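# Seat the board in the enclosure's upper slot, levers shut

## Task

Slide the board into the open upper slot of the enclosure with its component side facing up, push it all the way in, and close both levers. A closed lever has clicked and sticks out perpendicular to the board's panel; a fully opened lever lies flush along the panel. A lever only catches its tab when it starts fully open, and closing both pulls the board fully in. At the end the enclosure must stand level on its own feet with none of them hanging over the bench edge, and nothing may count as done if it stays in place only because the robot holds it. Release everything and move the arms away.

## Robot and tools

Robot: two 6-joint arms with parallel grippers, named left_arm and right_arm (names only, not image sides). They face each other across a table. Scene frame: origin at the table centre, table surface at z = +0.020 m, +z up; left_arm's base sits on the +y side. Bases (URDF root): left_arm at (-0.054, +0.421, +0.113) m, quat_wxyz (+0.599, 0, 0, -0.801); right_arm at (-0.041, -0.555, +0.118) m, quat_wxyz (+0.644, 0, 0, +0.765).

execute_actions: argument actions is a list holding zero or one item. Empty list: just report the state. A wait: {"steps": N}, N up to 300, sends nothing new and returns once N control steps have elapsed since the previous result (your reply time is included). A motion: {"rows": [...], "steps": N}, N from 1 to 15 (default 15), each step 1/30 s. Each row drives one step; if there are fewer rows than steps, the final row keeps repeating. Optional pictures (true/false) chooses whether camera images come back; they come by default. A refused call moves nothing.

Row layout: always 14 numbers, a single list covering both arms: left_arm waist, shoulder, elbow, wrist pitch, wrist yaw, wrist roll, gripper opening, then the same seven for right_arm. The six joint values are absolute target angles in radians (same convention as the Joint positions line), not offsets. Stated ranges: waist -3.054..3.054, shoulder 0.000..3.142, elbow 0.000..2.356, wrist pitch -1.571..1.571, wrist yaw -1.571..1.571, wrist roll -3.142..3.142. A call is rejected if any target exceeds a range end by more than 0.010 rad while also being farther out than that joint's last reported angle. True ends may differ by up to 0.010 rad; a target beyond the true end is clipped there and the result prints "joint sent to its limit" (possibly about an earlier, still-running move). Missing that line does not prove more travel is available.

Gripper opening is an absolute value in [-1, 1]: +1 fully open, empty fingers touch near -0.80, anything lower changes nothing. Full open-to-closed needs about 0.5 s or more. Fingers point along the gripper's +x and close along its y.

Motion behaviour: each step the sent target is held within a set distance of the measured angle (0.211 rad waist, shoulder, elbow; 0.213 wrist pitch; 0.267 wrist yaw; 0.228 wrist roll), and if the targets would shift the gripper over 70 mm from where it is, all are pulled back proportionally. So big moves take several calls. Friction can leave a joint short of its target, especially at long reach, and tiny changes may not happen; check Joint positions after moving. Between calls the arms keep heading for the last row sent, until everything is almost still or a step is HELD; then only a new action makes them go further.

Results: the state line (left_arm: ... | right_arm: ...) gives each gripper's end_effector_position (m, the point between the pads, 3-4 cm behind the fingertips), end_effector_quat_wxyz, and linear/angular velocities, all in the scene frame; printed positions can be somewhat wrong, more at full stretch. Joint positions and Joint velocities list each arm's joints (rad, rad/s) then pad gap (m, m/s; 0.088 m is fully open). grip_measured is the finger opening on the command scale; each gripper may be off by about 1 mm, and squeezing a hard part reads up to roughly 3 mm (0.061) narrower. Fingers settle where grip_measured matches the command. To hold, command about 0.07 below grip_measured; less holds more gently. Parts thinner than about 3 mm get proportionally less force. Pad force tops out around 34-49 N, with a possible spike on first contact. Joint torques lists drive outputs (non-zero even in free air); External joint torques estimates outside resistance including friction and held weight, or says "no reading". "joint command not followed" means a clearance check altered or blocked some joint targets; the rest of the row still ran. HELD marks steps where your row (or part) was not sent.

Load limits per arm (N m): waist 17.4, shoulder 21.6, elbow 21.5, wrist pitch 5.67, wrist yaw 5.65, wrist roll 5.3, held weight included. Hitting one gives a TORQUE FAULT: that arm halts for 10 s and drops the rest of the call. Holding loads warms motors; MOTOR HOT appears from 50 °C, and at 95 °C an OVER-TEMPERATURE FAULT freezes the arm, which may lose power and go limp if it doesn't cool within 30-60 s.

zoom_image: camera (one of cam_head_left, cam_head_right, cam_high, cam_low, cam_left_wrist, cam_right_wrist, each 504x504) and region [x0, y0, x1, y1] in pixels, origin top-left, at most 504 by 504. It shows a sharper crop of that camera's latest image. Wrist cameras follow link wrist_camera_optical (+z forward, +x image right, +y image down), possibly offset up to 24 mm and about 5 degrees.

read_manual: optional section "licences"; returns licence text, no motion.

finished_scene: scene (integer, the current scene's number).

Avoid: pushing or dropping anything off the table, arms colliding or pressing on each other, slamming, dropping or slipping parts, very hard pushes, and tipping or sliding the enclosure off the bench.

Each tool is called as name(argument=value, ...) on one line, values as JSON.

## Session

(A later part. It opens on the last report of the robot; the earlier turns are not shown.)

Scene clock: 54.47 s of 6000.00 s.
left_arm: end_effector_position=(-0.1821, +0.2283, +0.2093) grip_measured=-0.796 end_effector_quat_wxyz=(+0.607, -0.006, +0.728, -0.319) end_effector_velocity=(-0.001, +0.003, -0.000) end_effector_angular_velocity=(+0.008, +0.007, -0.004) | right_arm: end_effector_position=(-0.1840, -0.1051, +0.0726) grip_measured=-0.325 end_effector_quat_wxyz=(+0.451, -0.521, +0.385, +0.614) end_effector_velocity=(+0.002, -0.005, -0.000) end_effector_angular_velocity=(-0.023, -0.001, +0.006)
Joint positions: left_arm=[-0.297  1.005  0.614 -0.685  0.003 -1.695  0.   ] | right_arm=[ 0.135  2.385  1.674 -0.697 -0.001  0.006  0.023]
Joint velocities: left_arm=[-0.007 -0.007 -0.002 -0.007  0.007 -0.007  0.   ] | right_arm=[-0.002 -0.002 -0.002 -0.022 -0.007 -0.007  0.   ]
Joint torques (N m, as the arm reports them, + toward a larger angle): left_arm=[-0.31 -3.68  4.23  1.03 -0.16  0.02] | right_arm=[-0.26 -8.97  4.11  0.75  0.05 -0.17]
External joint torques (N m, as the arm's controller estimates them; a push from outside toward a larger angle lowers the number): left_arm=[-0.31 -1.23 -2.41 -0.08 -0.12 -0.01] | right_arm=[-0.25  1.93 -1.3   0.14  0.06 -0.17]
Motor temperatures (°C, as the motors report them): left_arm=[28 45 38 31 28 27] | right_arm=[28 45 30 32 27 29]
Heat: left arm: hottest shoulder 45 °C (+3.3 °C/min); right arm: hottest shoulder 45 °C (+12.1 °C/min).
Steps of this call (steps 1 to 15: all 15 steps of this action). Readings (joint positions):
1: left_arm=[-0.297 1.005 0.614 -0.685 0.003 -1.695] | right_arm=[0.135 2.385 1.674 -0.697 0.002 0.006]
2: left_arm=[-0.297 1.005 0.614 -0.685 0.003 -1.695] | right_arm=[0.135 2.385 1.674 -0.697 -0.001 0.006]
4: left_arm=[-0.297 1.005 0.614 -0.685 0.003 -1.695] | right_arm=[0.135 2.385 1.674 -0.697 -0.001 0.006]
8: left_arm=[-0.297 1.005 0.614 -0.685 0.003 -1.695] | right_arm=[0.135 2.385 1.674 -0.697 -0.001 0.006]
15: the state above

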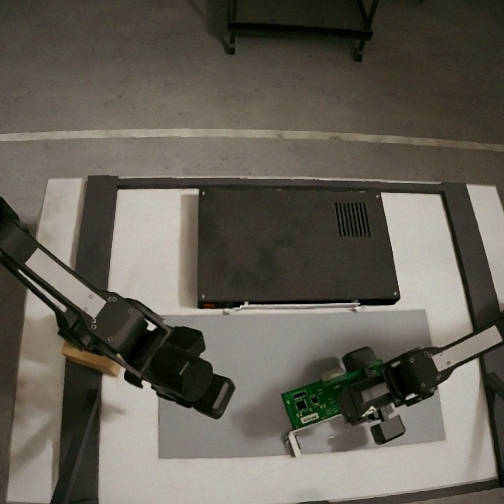

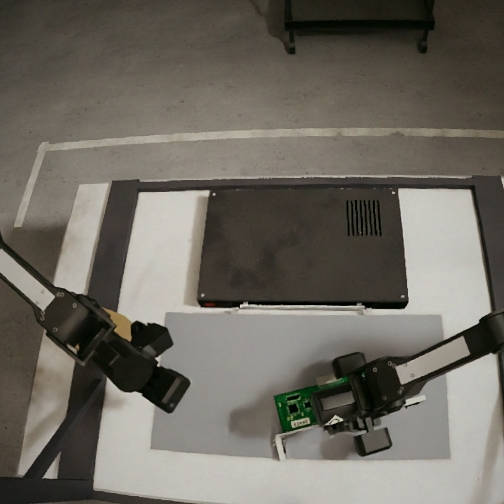

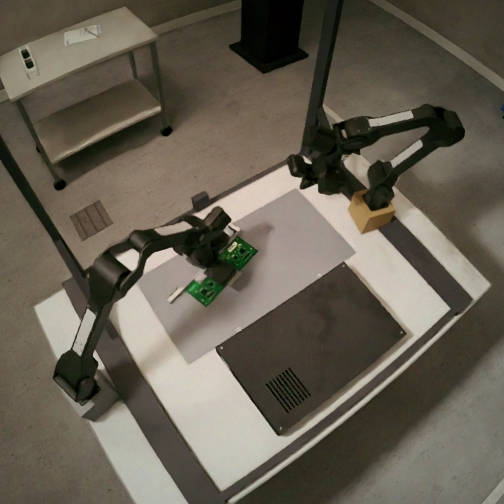

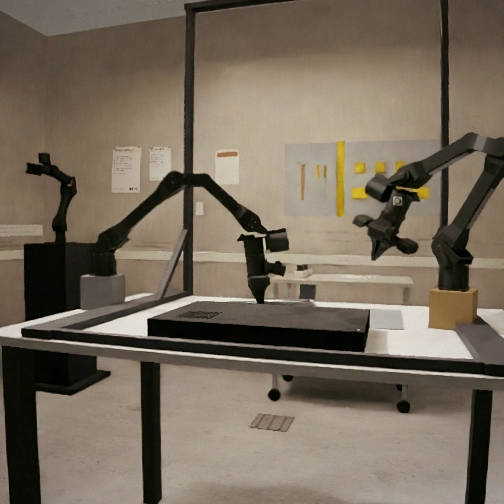

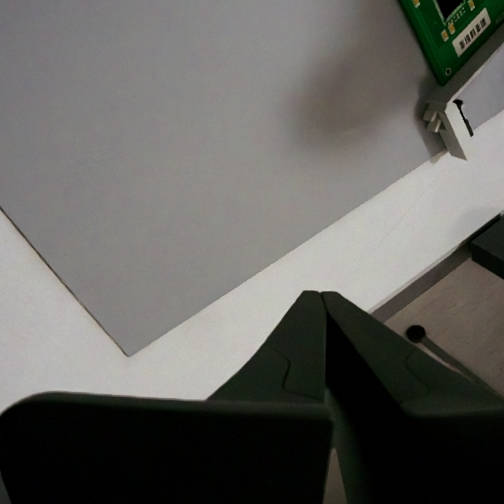

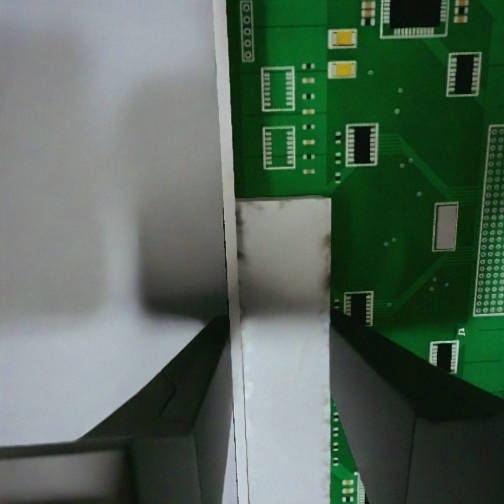

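execute_actions(actions=[{"rows":[[-0.5,1.2,0.5,0,-0.5,-2.0,-0.8,0.135,2.37,1.69,-0.73,0,0,-0.45],[-0.5,1.2,0.5,0,-0.5,-2.0,-0.8,0.135,2.37,1.69,-0.73,0,0,-0.45],[-0.5,1.2,0.5,0,-0.5,-2.0,-0.8,0.135,2.35,1.71,-0.765,0,0,-0.45],[-0.5,1.2,0.5,0,-0.5,-2.0,-0.8,0.135,2.35,1.71,-0.765,0,0,-0.45],[-0.85,1.5,0.4,0.6,-1.2,-2.4,-0.8,0.135,2.325,1.73,-0.80,0,0,-0.45]]}], pictures=false)

execute_actions(actions=[{"rows":[[-0.85,1.5,0.4,0.6,-1.2,-2.4,-0.8,0.10,2.35,1.78,-0.825,0,0.01,-0.45],[-0.85,1.5,0.4,0.6,-1.2,-2.4,-0.8,0.10,2.35,1.78,-0.825,0,0.01,-0.45],[-0.85,1.5,0.4,0.6,-1.2,-2.4,-0.8,0.06,2.38,1.835,-0.85,0,0.02,-0.45],[-0.85,1.5,0.4,0.6,-1.2,-2.4,-0.8,0.06,2.38,1.835,-0.85,0,0.02,-0.45],[-0.85,1.5,0.4,0.6,-1.2,-2.4,-0.8,0.02,2.41,1.89,-0.875,0,0.04,-0.45],[-0.85,1.5,0.4,0.6,-1.2,-2.4,-0.8,0.02,2.41,1.89,-0.875,0,0.04,-0.45],[-0.85,1.6,0.4,0.8,-1.56,-2.67,-0.8,-0.02,2.44,1.945,-0.90,0,0.05,-0.45],[-0.85,1.6,0.4,0.8,-1.56,-2.67,-0.8,-0.02,2.44,1.945,-0.90,0,0.05,-0.45],[-0.85,1.6,0.4,0.8,-1.56,-2.67,-0.8,-0.06,2.475,2.005,-0.925,0,0.07,-0.45],[-0.85,1.6,0.4,0.8,-1.56,-2.67,-0.8,-0.06,2.475,2.005,-0.925,0,0.07,-0.45],[-0.85,1.6,0.4,0.8,-1.56,-2.67,-0.8,-0.095,2.51,2.065,-0.952,0,0.08,-0.45]]}])

Scene clock: 91.77 s of 6000.00 s.
left_arm: end_effector_position=(-0.2277, +0.1901, +0.1885) grip_measured=-0.796 end_effector_quat_wxyz=(-0.602, +0.438, -0.559, +0.366) end_effector_velocity=(-0.046, -0.093, +0.278) end_effector_angular_velocity=(-1.651, +1.351, +0.835) | right_arm: end_effector_position=(-0.1833, -0.1075, +0.0981) grip_measured=-0.325 end_effector_quat_wxyz=(+0.448, -0.526, +0.388, +0.609) end_effector_velocity=(+0.005, -0.007, -0.001) end_effector_angular_velocity=(-0.032, -0.019, +0.004)
Joint positions: left_arm=[-0.835  1.482  0.409  0.217 -1.086 -2.374  0.   ] | right_arm=[ 0.135  2.346  1.716 -0.796 -0.001  0.006  0.023]
Joint velocities: left_arm=[-0.105  0.042 -0.002  1.751 -1.297 -0.256  0.   ] | right_arm=[-0.002 -0.002 -0.002 -0.037  0.007 -0.007 -0.   ]
Joint torques (N m, as the arm reports them, + toward a larger angle): left_arm=[-0.46 -3.52  3.28  1.04 -0.66 -0.14] | right_arm=[ -0.09 -12.55   6.85   0.37   0.05  -0.17]
External joint torques (N m, as the arm's controller estimates them; a push from outside toward a larger angle lowers the number): left_arm=[-0.28  0.44 -1.36 -0.05 -0.12 -0.18] | right_arm=[-0.08 -1.77  1.34 -0.19  0.06 -0.18]
Motor temperatures (°C, as the motors report them): left_arm=[28 43 38 32 28 27] | right_arm=[28 45 29 32 27 29]
Heat: left arm: hottest shoulder 43 °C (-6.1 °C/min); right arm: hottest shoulder 45 °C (+3.0 °C/min).
Steps of this call (steps 1 to 15: the robot went on to your last target; steps 16 to 90: nothing new was sent; then 33.80 s passed at rest; steps 91 to 105: all 15 steps of this action). Readings (joint positions):
91: left_arm=[-0.329 1.031 0.596 -0.638 -0.069 -1.748] | right_arm=[0.135 2.385 1.674 -0.699 -0.001 0.006]
92: left_arm=[-0.381 1.067 0.579 -0.561 -0.146 -1.812] | right_arm=[0.135 2.385 1.676 -0.703 -0.001 0.006]
94: left_arm=[-0.451 1.146 0.542 -0.450 -0.287 -1.904] | right_arm=[0.135 2.384 1.685 -0.731 -0.001 0.006]
98: left_arm=[-0.672 1.363 0.446 -0.204 -0.598 -2.158] | right_arm=[0.135 2.362 1.703 -0.784 -0.001 0.006]
105: the state above

Scene clock: 92.27 s of 6000.00 s.
left_arm: end_effector_position=(-0.2086, +0.1836, +0.2493) grip_measured=-0.796 end_effector_quat_wxyz=(-0.359, +0.754, -0.500, +0.230) end_effector_velocity=(+0.023, +0.009, +0.011) end_effector_angular_velocity=(-0.167, +0.176, +0.201) | right_arm: end_effector_position=(-0.0771, -0.0427, +0.1122) grip_measured=-0.325 end_effector_quat_wxyz=(+0.538, -0.453, +0.457, +0.544) end_effector_velocity=(+0.139, -0.005, -0.047) end_effector_angular_velocity=(-0.189, +0.003, -0.320)
Joint positions: left_arm=[-0.849  1.586  0.408  0.786 -1.538 -2.652  0.   ] | right_arm=[-0.101  2.489  2.031 -0.94   0.002  0.07   0.023]
Joint velocities: left_arm=[ 0.002  0.046 -0.002  0.139 -0.212 -0.139  0.   ] | right_arm=[-0.271  0.168  0.149 -0.168 -0.007  0.051 -0.   ]
Joint torques (N m, as the arm reports them, + toward a larger angle): left_arm=[-0.21 -4.12  2.94  1.14 -0.45 -0.15] | right_arm=[  1.95 -10.81   7.71   0.44  -0.11   0.18]
External joint torques (N m, as the arm's controller estimates them; a push from outside toward a larger angle lowers the number): left_arm=[-0.21  0.43 -1.51  0.02 -0.16 -0.19] | right_arm=[-0.37  1.1   1.71 -0.15  0.05  0.2 ]
Motor temperatures (°C, as the motors report them): left_arm=[28 43 38 32 28 27] | right_arm=[28 45 29 32 27 29]
Heat: left arm: hottest shoulder 43 °C (-6.0 °C/min); right arm: hottest shoulder 45 °C (+3.0 °C/min).
Steps of this call (steps 1 to 15: all 15 steps of this action). Readings (joint positions):
1: left_arm=[-0.838 1.483 0.409 0.277 -1.119 -2.380] | right_arm=[0.134 2.346 1.723 -0.806 -0.001 0.006]
2: left_arm=[-0.841 1.485 0.409 0.337 -1.142 -2.384] | right_arm=[0.130 2.347 1.731 -0.813 -0.002 0.006]
4: left_arm=[-0.844 1.488 0.409 0.456 -1.170 -2.390] | right_arm=[0.110 2.359 1.768 -0.832 -0.004 0.006]
8: left_arm=[-0.849 1.532 0.409 0.653 -1.332 -2.516] | right_arm=[0.033 2.399 1.879 -0.872 -0.004 0.031]
15: the state above

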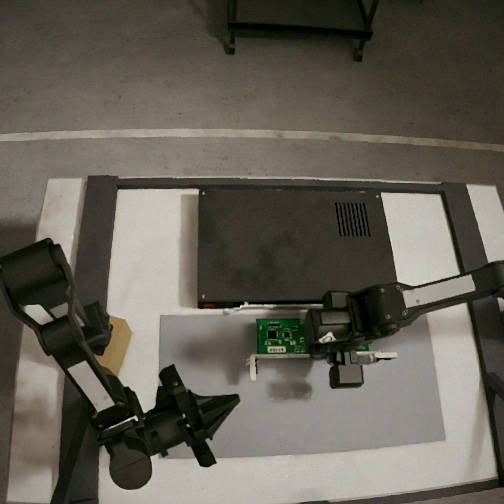

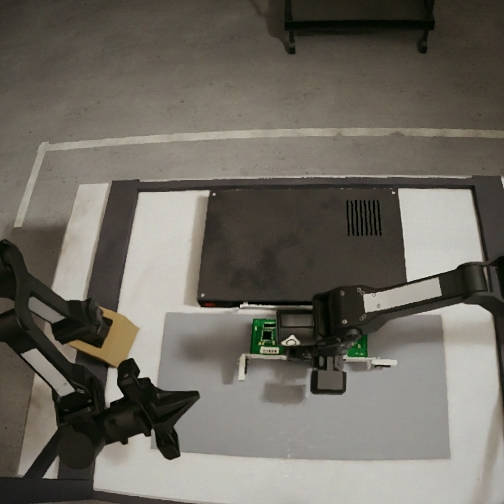

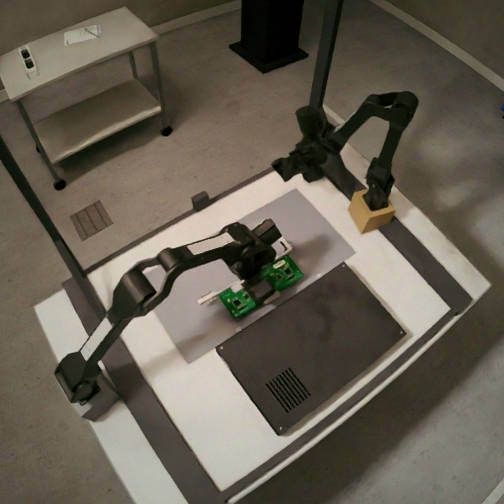

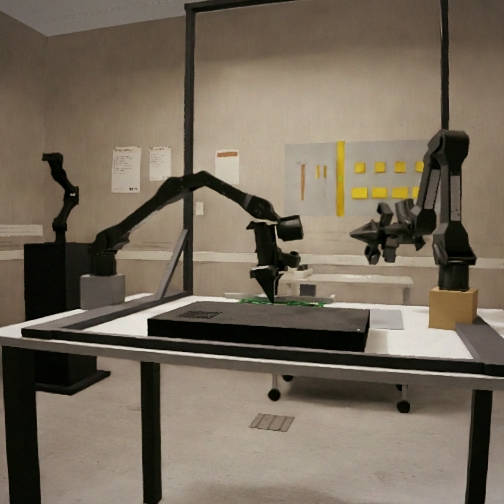

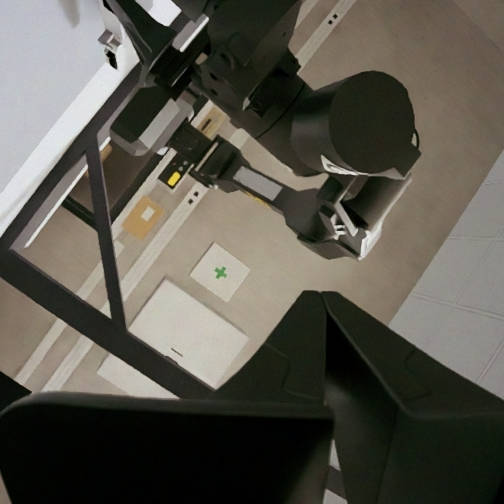

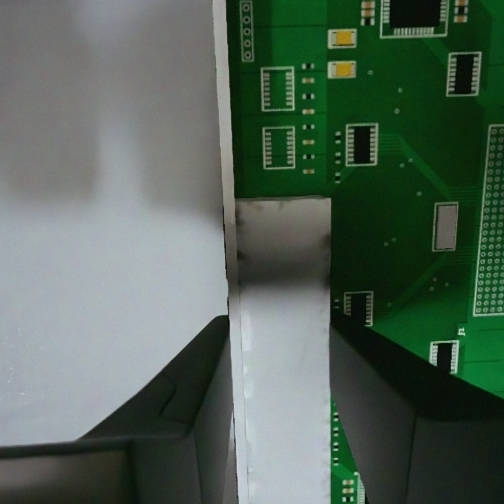

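execute_actions(actions=[{"rows":[[-0.85,2.0,0.4,1.2,-1.56,-3.12,-0.8,-0.095,2.515,2.065,-0.952,0,0.08,-0.45]]}], pictures=false)

execute_actions(actions=[{"rows":[[-0.85,2.4,0.36,1.56,-1.56,-3.12,-0.8,-0.095,2.515,2.065,-0.952,0,0.08,-0.45]]}])

Scene clock: 100.33 s of 6000.00 s.
left_arm: end_effector_position=(-0.2159, +0.1803, +0.1862) grip_measured=-0.796 end_effector_quat_wxyz=(-0.175, +0.822, -0.531, +0.110) end_effector_velocity=(+0.002, +0.003, -0.004) end_effector_angular_velocity=(-0.030, +0.045, +0.013) | right_arm: end_effector_position=(-0.0812, -0.0426, +0.1081) grip_measured=-0.325 end_effector_quat_wxyz=(+0.534, -0.457, +0.460, +0.543) end_effector_velocity=(-0.000, -0.001, +0.003) end_effector_angular_velocity=(-0.002, -0.006, -0.006)
Joint positions: left_arm=[-0.849  1.985  0.404  1.195 -1.559 -3.111  0.   ] | right_arm=[-0.094  2.506  2.048 -0.951  0.001  0.073  0.023]
Joint velocities: left_arm=[-0.007  0.032 -0.002  0.037 -0.022 -0.051  0.   ] | right_arm=[ 0.002 -0.007 -0.002 -0.007  0.007  0.007 -0.   ]
Joint torques (N m, as the arm reports them, + toward a larger angle): left_arm=[-0.13 -5.04  1.6   1.14 -0.39 -0.16] | right_arm=[ -0.17 -10.72   7.52   0.46  -0.04   0.18]
External joint torques (N m, as the arm's controller estimates them; a push from outside toward a larger angle lowers the number): left_arm=[-0.09  0.62 -0.89  0.01 -0.12 -0.18] | right_arm=[-0.26  1.27  1.64 -0.15 -0.03  0.18]
Motor temperatures (°C, as the motors report them): left_arm=[28 42 37 32 28 27] | right_arm=[28 47 30 32 27 29]
Heat: left arm: hottest shoulder 42 °C (-5.1 °C/min); right arm: hottest shoulder 47 °C (+4.0 °C/min).
Steps of this call (steps 1 to 30: the robot went on to your last target; steps 31 to 90: nothing new was sent; then 4.57 s passed at rest; steps 91 to 105: all 15 steps of this action). Readings (joint positions):
91: left_arm=[-0.849 1.622 0.408 0.854 -1.566 -2.715] | right_arm=[-0.094 2.502 2.048 -0.951 0.001 0.073]
92: left_arm=[-0.849 1.671 0.410 0.922 -1.565 -2.783] | right_arm=[-0.094 2.503 2.048 -0.951 0.001 0.073]
94: left_arm=[-0.849 1.790 0.410 1.036 -1.559 -2.911] | right_arm=[-0.094 2.504 2.048 -0.951 0.001 0.073]
98: left_arm=[-0.849 1.954 0.405 1.155 -1.559 -3.065] | right_arm=[-0.094 2.505 2.048 -0.951 0.001 0.073]
105: the state above

Scene clock: 100.83 s of 6000.00 s.
left_arm: end_effector_position=(-0.1911, +0.1918, +0.1197) grip_measured=-0.796 end_effector_quat_wxyz=(-0.207, +0.814, -0.526, +0.130) end_effector_velocity=(+0.004, +0.002, -0.004) end_effector_angular_velocity=(-0.007, -0.009, +0.017) | right_arm: end_effector_position=(-0.0812, -0.0426, +0.1081) grip_measured=-0.325 end_effector_quat_wxyz=(+0.534, -0.457, +0.460, +0.543) end_effector_velocity=(+0.003, -0.002, +0.000) end_effector_angular_velocity=(-0.007, -0.009, +0.004)
Joint positions: left_arm=[-0.849  2.385  0.362  1.556 -1.559 -3.115  0.   ] | right_arm=[-0.094  2.506  2.048 -0.951  0.001  0.073  0.023]
Joint velocities: left_arm=[-0.002  0.037  0.002  0.022 -0.022 -0.007  0.   ] | right_arm=[-0.002 -0.002 -0.002 -0.007  0.007 -0.007 -0.   ]
Joint torques (N m, as the arm reports them, + toward a larger angle): left_arm=[-0.11 -5.08 -0.35  1.13 -0.4  -0.16] | right_arm=[ -0.16 -10.7    7.46   0.47  -0.02   0.2 ]
External joint torques (N m, as the arm's controller estimates them; a push from outside toward a larger angle lowers the number): left_arm=[-0.11  0.61 -0.38  0.03 -0.08 -0.18] | right_arm=[-0.22  1.2   1.62 -0.14 -0.02  0.2 ]
Motor temperatures (°C, as the motors report them): left_arm=[28 42 37 32 28 27] | right_arm=[28 47 31 32 27 29]
Heat: left arm: hottest shoulder 42 °C (-5.0 °C/min); right arm: hottest shoulder 47 °C (+4.0 °C/min).
Steps of this call (steps 1 to 15: all 15 steps of this action). Readings (joint positions):
1: left_arm=[-0.849 2.020 0.398 1.259 -1.561 -3.112] | right_arm=[-0.094 2.506 2.048 -0.951 0.001 0.073]
2: left_arm=[-0.849 2.067 0.395 1.323 -1.561 -3.114] | right_arm=[-0.094 2.506 2.048 -0.951 0.001 0.073]
4: left_arm=[-0.849 2.187 0.381 1.427 -1.559 -3.115] | right_arm=[-0.094 2.506 2.048 -0.951 0.001 0.073]
8: left_arm=[-0.849 2.352 0.364 1.523 -1.559 -3.115] | right_arm=[-0.094 2.506 2.048 -0.951 0.001 0.073]
15: the state above

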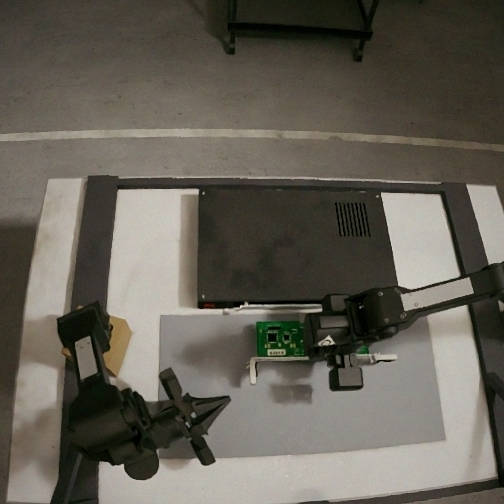

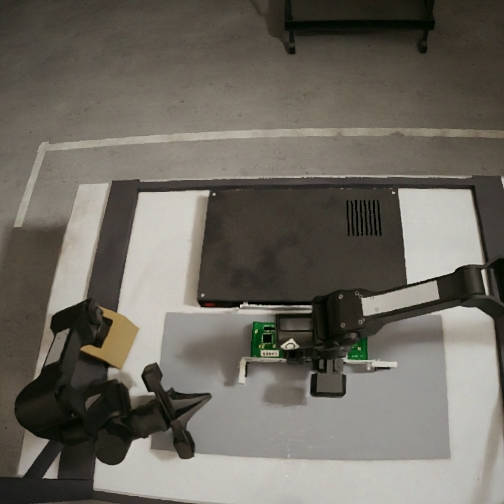

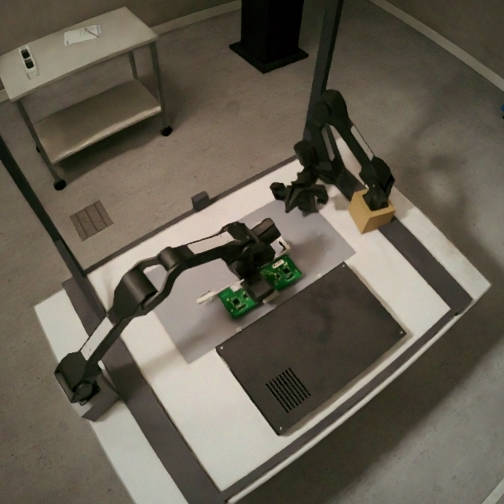

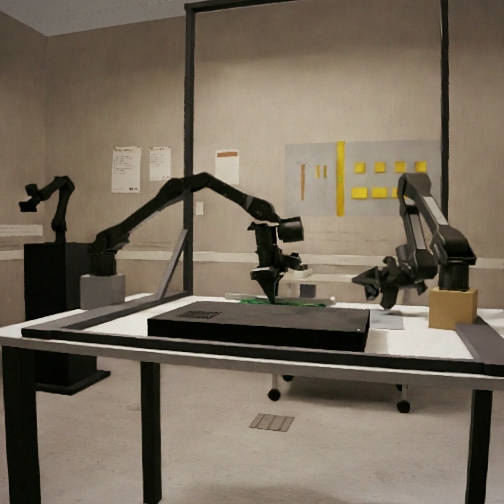

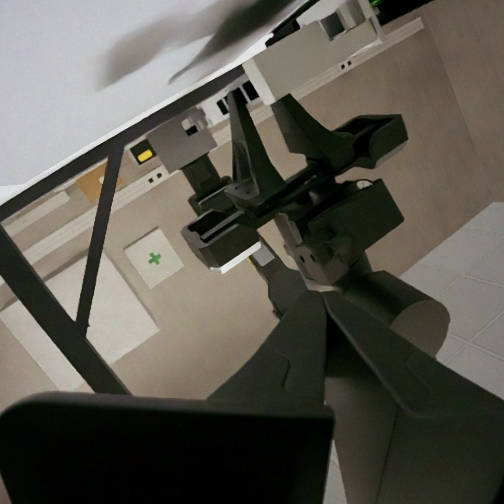

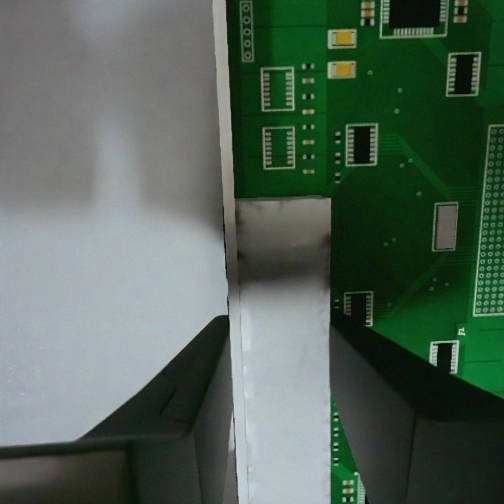

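execute_actions(actions=[])

Scene clock: 128.63 s of 6000.00 s.
left_arm: end_effector_position=(-0.1909, +0.1919, +0.1192) grip_measured=-0.796 end_effector_quat_wxyz=(-0.207, +0.814, -0.526, +0.130) end_effector_velocity=(+0.001, +0.001, +0.001) end_effector_angular_velocity=(-0.009, +0.012, +0.004) | right_arm: end_effector_position=(-0.0812, -0.0426, +0.1081) grip_measured=-0.325 end_effector_quat_wxyz=(+0.534, -0.457, +0.460, +0.543) end_effector_velocity=(-0.000, +0.001, -0.002) end_effector_angular_velocity=(+0.003, -0.011, +0.023)
Joint positions: left_arm=[-0.849  2.388  0.362  1.558 -1.559 -3.115  0.   ] | right_arm=[-0.094  2.506  2.048 -0.951  0.001  0.073  0.023]
Joint velocities: left_arm=[-0.002 -0.002 -0.002 -0.007 -0.007 -0.022  0.   ] | right_arm=[ 0.002  0.002 -0.002  0.007  0.007 -0.022  0.   ]
Joint torques (N m, as the arm reports them, + toward a larger angle): left_arm=[-0.11 -5.07 -0.34  1.11 -0.4  -0.16] | right_arm=[ -0.17 -10.77   7.47   0.47  -0.02   0.2 ]
External joint torques (N m, as the arm's controller estimates them; a push from outside toward a larger angle lowers the number): left_arm=[-0.11  0.58 -0.32  0.02 -0.08 -0.18] | right_arm=[-0.26  1.07  1.65 -0.15 -0.01  0.2 ]
Motor temperatures (°C, as the motors report them): left_arm=[28 42 35 32 28 27] | right_arm=[28 49 33 31 27 29]
Heat: left arm: hottest shoulder 42 °C (-2.0 °C/min); right arm: hottest shoulder 49 °C (+4.1 °C/min).
Steps of this call (steps 1 to 15: the robot went on to your last target; steps 16 to 90: nothing new was sent; then 24.80 s passed at rest). Readings (joint positions):
1: left_arm=[-0.849 2.386 0.362 1.556 -1.559 -3.115] | right_arm=[-0.094 2.506 2.048 -0.951 0.001 0.073]
2: left_arm=[-0.849 2.387 0.362 1.557 -1.559 -3.115] | right_arm=[-0.094 2.506 2.048 -0.951 0.001 0.073]
4: left_arm=[-0.849 2.387 0.362 1.558 -1.559 -3.115] | right_arm=[-0.094 2.506 2.048 -0.951 0.001 0.073]
8: left_arm=[-0.849 2.388 0.362 1.558 -1.559 -3.115] | right_arm=[-0.094 2.506 2.048 -0.951 0.001 0.073]
90: the state above
All arms were judged still, so your last target was given up. Only a new action makes them travel on or press farther. Fingers that are still opening or closing keep moving.

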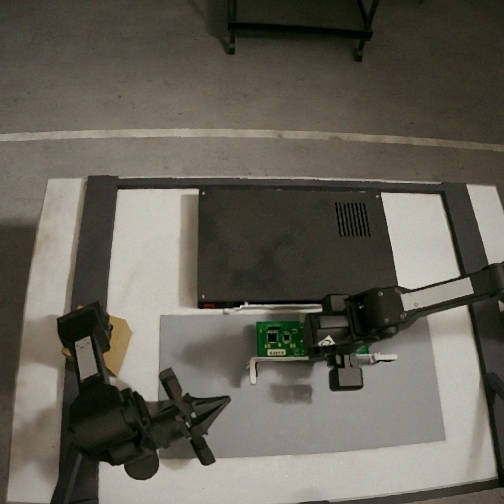

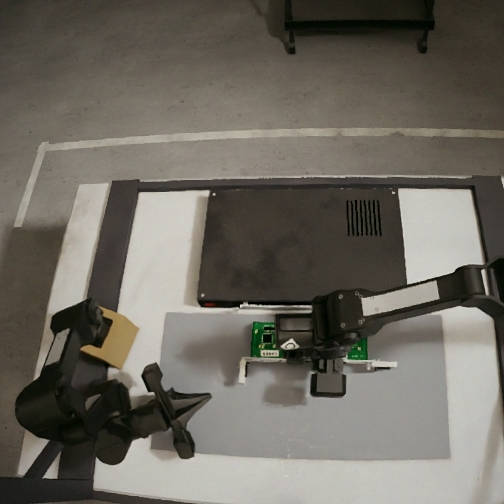

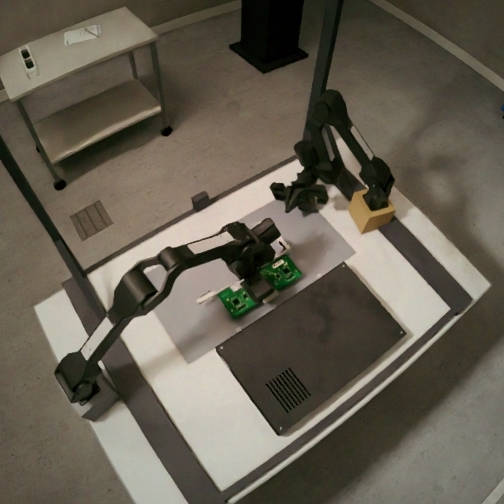

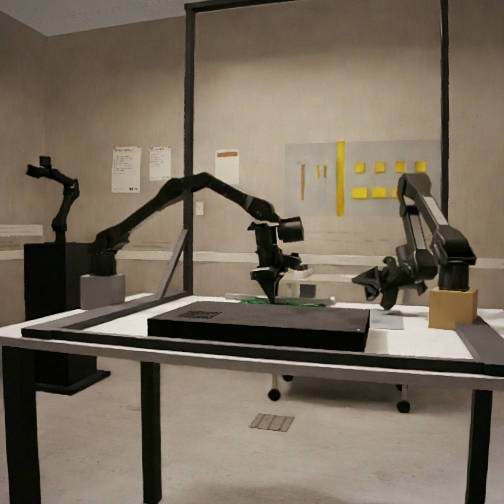

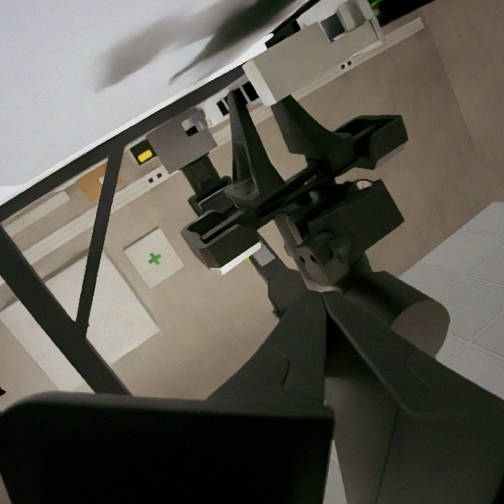

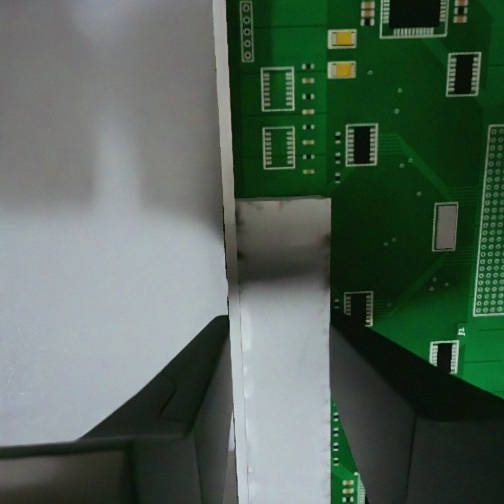

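execute_actions(actions=[{"rows":[[-0.7,2.4,0.36,1.56,-1.56,-2.9,-0.8,-0.105,2.515,2.065,-0.952,0,0.07,-0.45],[-0.7,2.4,0.36,1.56,-1.56,-2.9,-0.8,-0.115,2.515,2.065,-0.952,0,0.06,-0.45],[-0.7,2.4,0.36,1.56,-1.56,-2.67,-0.8,-0.125,2.515,2.065,-0.952,0,0.05,-0.45],[-0.7,2.4,0.36,1.56,-1.56,-2.67,-0.8,-0.137,2.515,2.065,-0.952,0,0.035,-0.45]]}])

execute_actions(actions=[{"steps":15}])

Scene clock: 142.63 s of 6000.00 s.
left_arm: end_effector_position=(-0.1562, +0.1746, +0.1191) grip_measured=-0.796 end_effector_quat_wxyz=(-0.394, +0.784, -0.430, +0.213) end_effector_velocity=(+0.002, -0.001, -0.000) end_effector_angular_velocity=(+0.027, -0.035, +0.001) | right_arm: end_effector_position=(-0.0573, -0.0413, +0.1081) grip_measured=-0.325 end_effector_quat_wxyz=(+0.540, -0.454, +0.462, +0.538) end_effector_velocity=(-0.007, +0.000, -0.002) end_effector_angular_velocity=(+0.002, +0.006, +0.021)
Joint positions: left_arm=[-0.704  2.389  0.362  1.56  -1.559 -2.68   0.   ] | right_arm=[-0.141  2.506  2.048 -0.951 -0.     0.043  0.023]
Joint velocities: left_arm=[ 0.007 -0.002 -0.002 -0.007  0.007  0.037  0.   ] | right_arm=[ 0.012  0.002 -0.002  0.007 -0.007 -0.007 -0.   ]
Joint torques (N m, as the arm reports them, + toward a larger angle): left_arm=[ 0.35 -5.2  -0.31  0.95 -0.42  0.27] | right_arm=[  0.2  -10.76   7.48   0.47   0.02  -0.19]
External joint torques (N m, as the arm's controller estimates them; a push from outside toward a larger angle lowers the number): left_arm=[ 0.32  0.45 -0.27 -0.12 -0.09  0.22] | right_arm=[ 0.11  1.13  1.67 -0.12  0.04 -0.19]
Motor temperatures (°C, as the motors report them): left_arm=[28 42 34 32 28 27] | right_arm=[28 50 33 31 27 29]
Heat: left arm: hottest shoulder 42 °C (-1.0 °C/min); right arm: hottest shoulder 50 °C (+5.1 °C/min). Fold the right arm in close to its base before you think long.
MOTOR HOT: a motor of the right arm reached 50 °C. Now the hottest motor of the right arm, joint 2 (shoulder), reports 50 °C. The temperature limit of the motors' drives, at which the controller stops that arm, is 95 °C. To cool a motor, set the load down, stop pushing, or move to a pose that needs little force.
Steps of this call (steps 1 to 90: nothing new was sent; then 10.50 s passed at rest; steps 91 to 105: all 15 steps of this action). Readings (joint positions):
91: left_arm=[-0.834 2.388 0.362 1.560 -1.558 -3.071] | right_arm=[-0.094 2.506 2.048 -0.951 0.001 0.073]
92: left_arm=[-0.799 2.388 0.362 1.560 -1.558 -3.021] | right_arm=[-0.095 2.506 2.048 -0.951 0.001 0.073]
94: left_arm=[-0.738 2.389 0.362 1.560 -1.559 -2.894] | right_arm=[-0.103 2.506 2.048 -0.951 -0.000 0.064]
98: left_arm=[-0.708 2.389 0.362 1.560 -1.559 -2.729] | right_arm=[-0.131 2.506 2.048 -0.951 -0.000 0.048]
105: the state above

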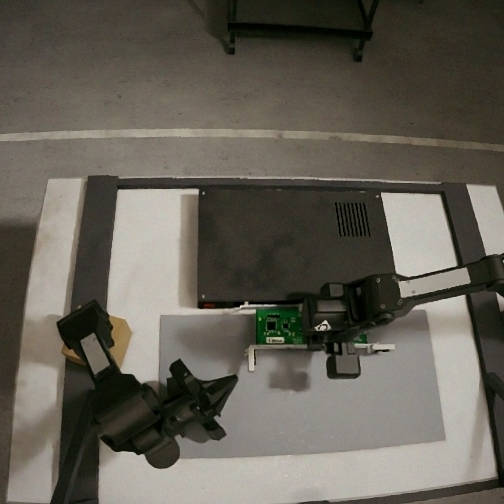

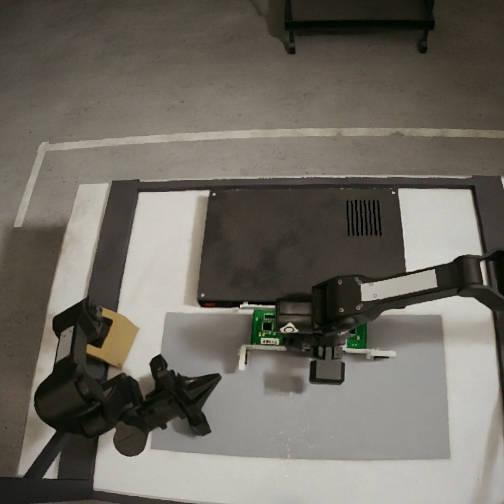

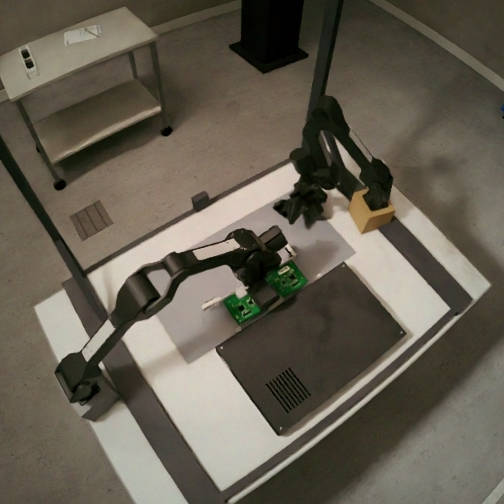

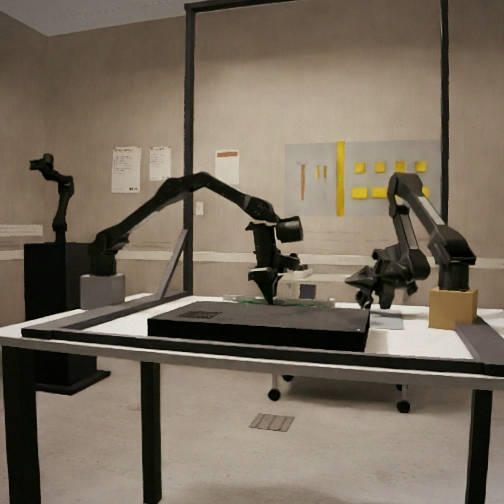

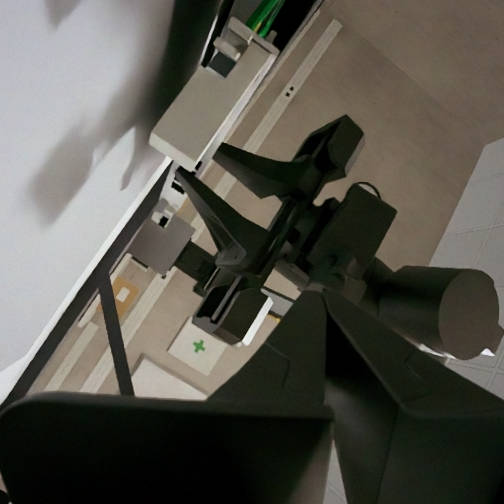

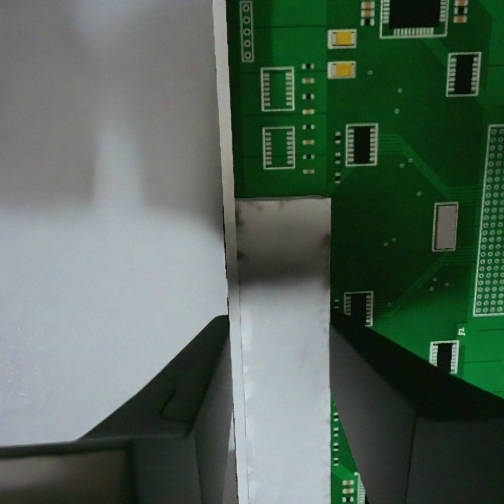

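Scene clock: 143.13 s of 6000.00 s.
left_arm: end_effector_position=(-0.1560, +0.1746, +0.1191) grip_measured=-0.796 end_effector_quat_wxyz=(-0.396, +0.783, -0.429, +0.214) end_effector_velocity=(+0.000, +0.001, -0.000) end_effector_angular_velocity=(-0.005, +0.002, +0.004) | right_arm: end_effector_position=(-0.0579, -0.0413, +0.1081) grip_measured=-0.325 end_effector_quat_wxyz=(+0.539, -0.454, +0.462, +0.538) end_effector_velocity=(+0.000, +0.001, +0.001) end_effector_angular_velocity=(+0.007, +0.006, +0.006)
Joint positions: left_arm=[-0.703  2.389  0.362  1.56  -1.559 -2.675  0.   ] | right_arm=[-0.139  2.506  2.048 -0.951 -0.     0.042  0.023]
Joint velocities: left_arm=[-0.002 -0.002  0.002 -0.022 -0.007 -0.022  0.   ] | right_arm=[-0.002 -0.002 -0.002  0.007 -0.007 -0.007  0.   ]
Joint torques (N m, as the arm reports them, + toward a larger angle): left_arm=[ 0.3  -5.19 -0.31  0.95 -0.42  0.25] | right_arm=[  0.11 -10.74   7.48   0.47   0.02  -0.19]
External joint torques (N m, as the arm's controller estimates them; a push from outside toward a larger angle lowers the number): left_arm=[ 0.28  0.46 -0.26 -0.11 -0.09  0.21] | right_arm=[ 0.11  1.22  1.59 -0.16  0.03 -0.19]
Motor temperatures (°C, as the motors report them): left_arm=[28 42 34 32 28 27] | right_arm=[28 50 33 31 27 29]
Heat: left arm: hottest shoulder 42 °C (-1.0 °C/min); right arm: hottest shoulder 50 °C (+5.0 °C/min). Fold the right arm in close to its base before you think long.
MOTOR HOT: still on. Now the hottest motor of the right arm, joint 2 (shoulder), reports 50 °C; a drive's own limit is 95 °C.
Steps of this call (steps 1 to 15: the robot went on to your last target). Readings (joint positions):
1: left_arm=[-0.704 2.389 0.362 1.560 -1.559 -2.678] | right_arm=[-0.140 2.506 2.048 -0.951 -0.000 0.042]
2: left_arm=[-0.704 2.389 0.362 1.560 -1.559 -2.677] | right_arm=[-0.140 2.506 2.048 -0.951 -0.000 0.042]
4: left_arm=[-0.703 2.389 0.362 1.560 -1.559 -2.676] | right_arm=[-0.139 2.506 2.048 -0.951 -0.000 0.042]
8: left_arm=[-0.703 2.389 0.362 1.560 -1.559 -2.675] | right_arm=[-0.139 2.506 2.048 -0.951 -0.000 0.042]
15: the state above
All arms were judged still, so your last target was given up. Only a new action makes them travel on or press farther. Fingers that are still opening or closing keep moving.

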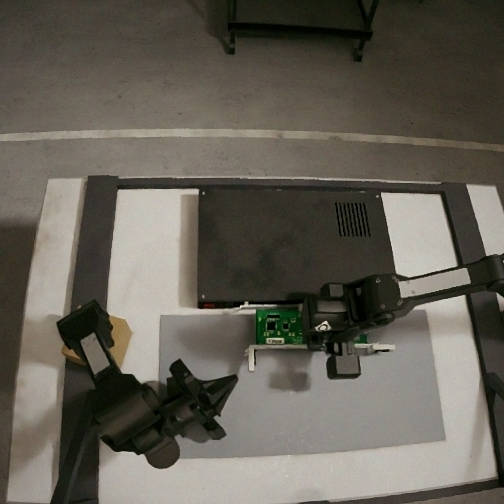

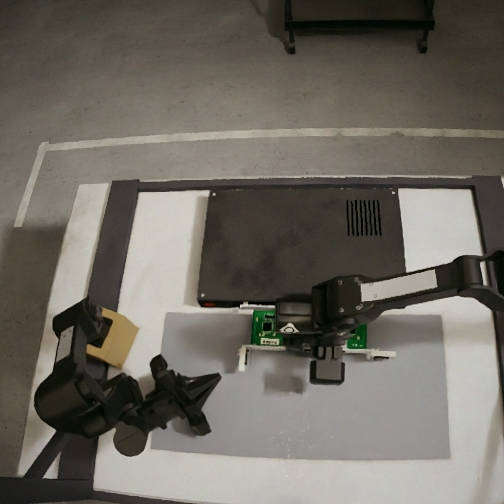

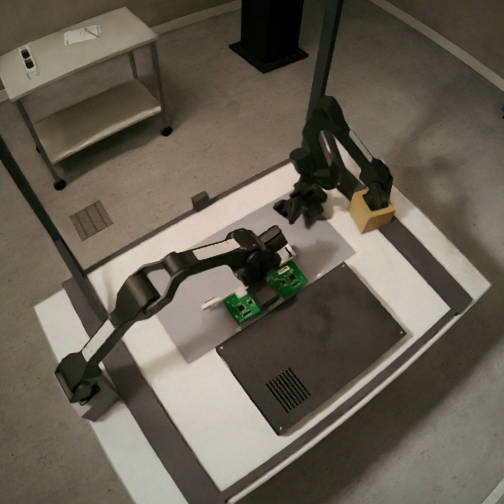

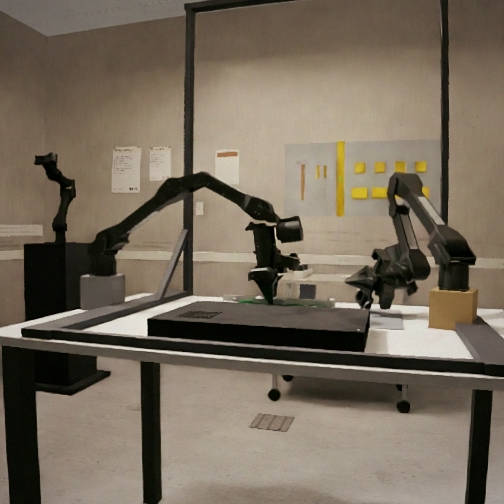

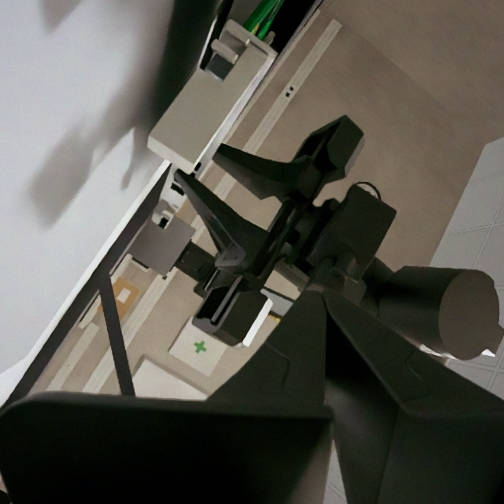

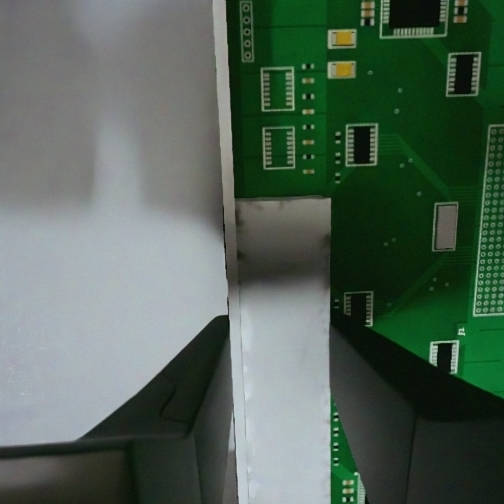

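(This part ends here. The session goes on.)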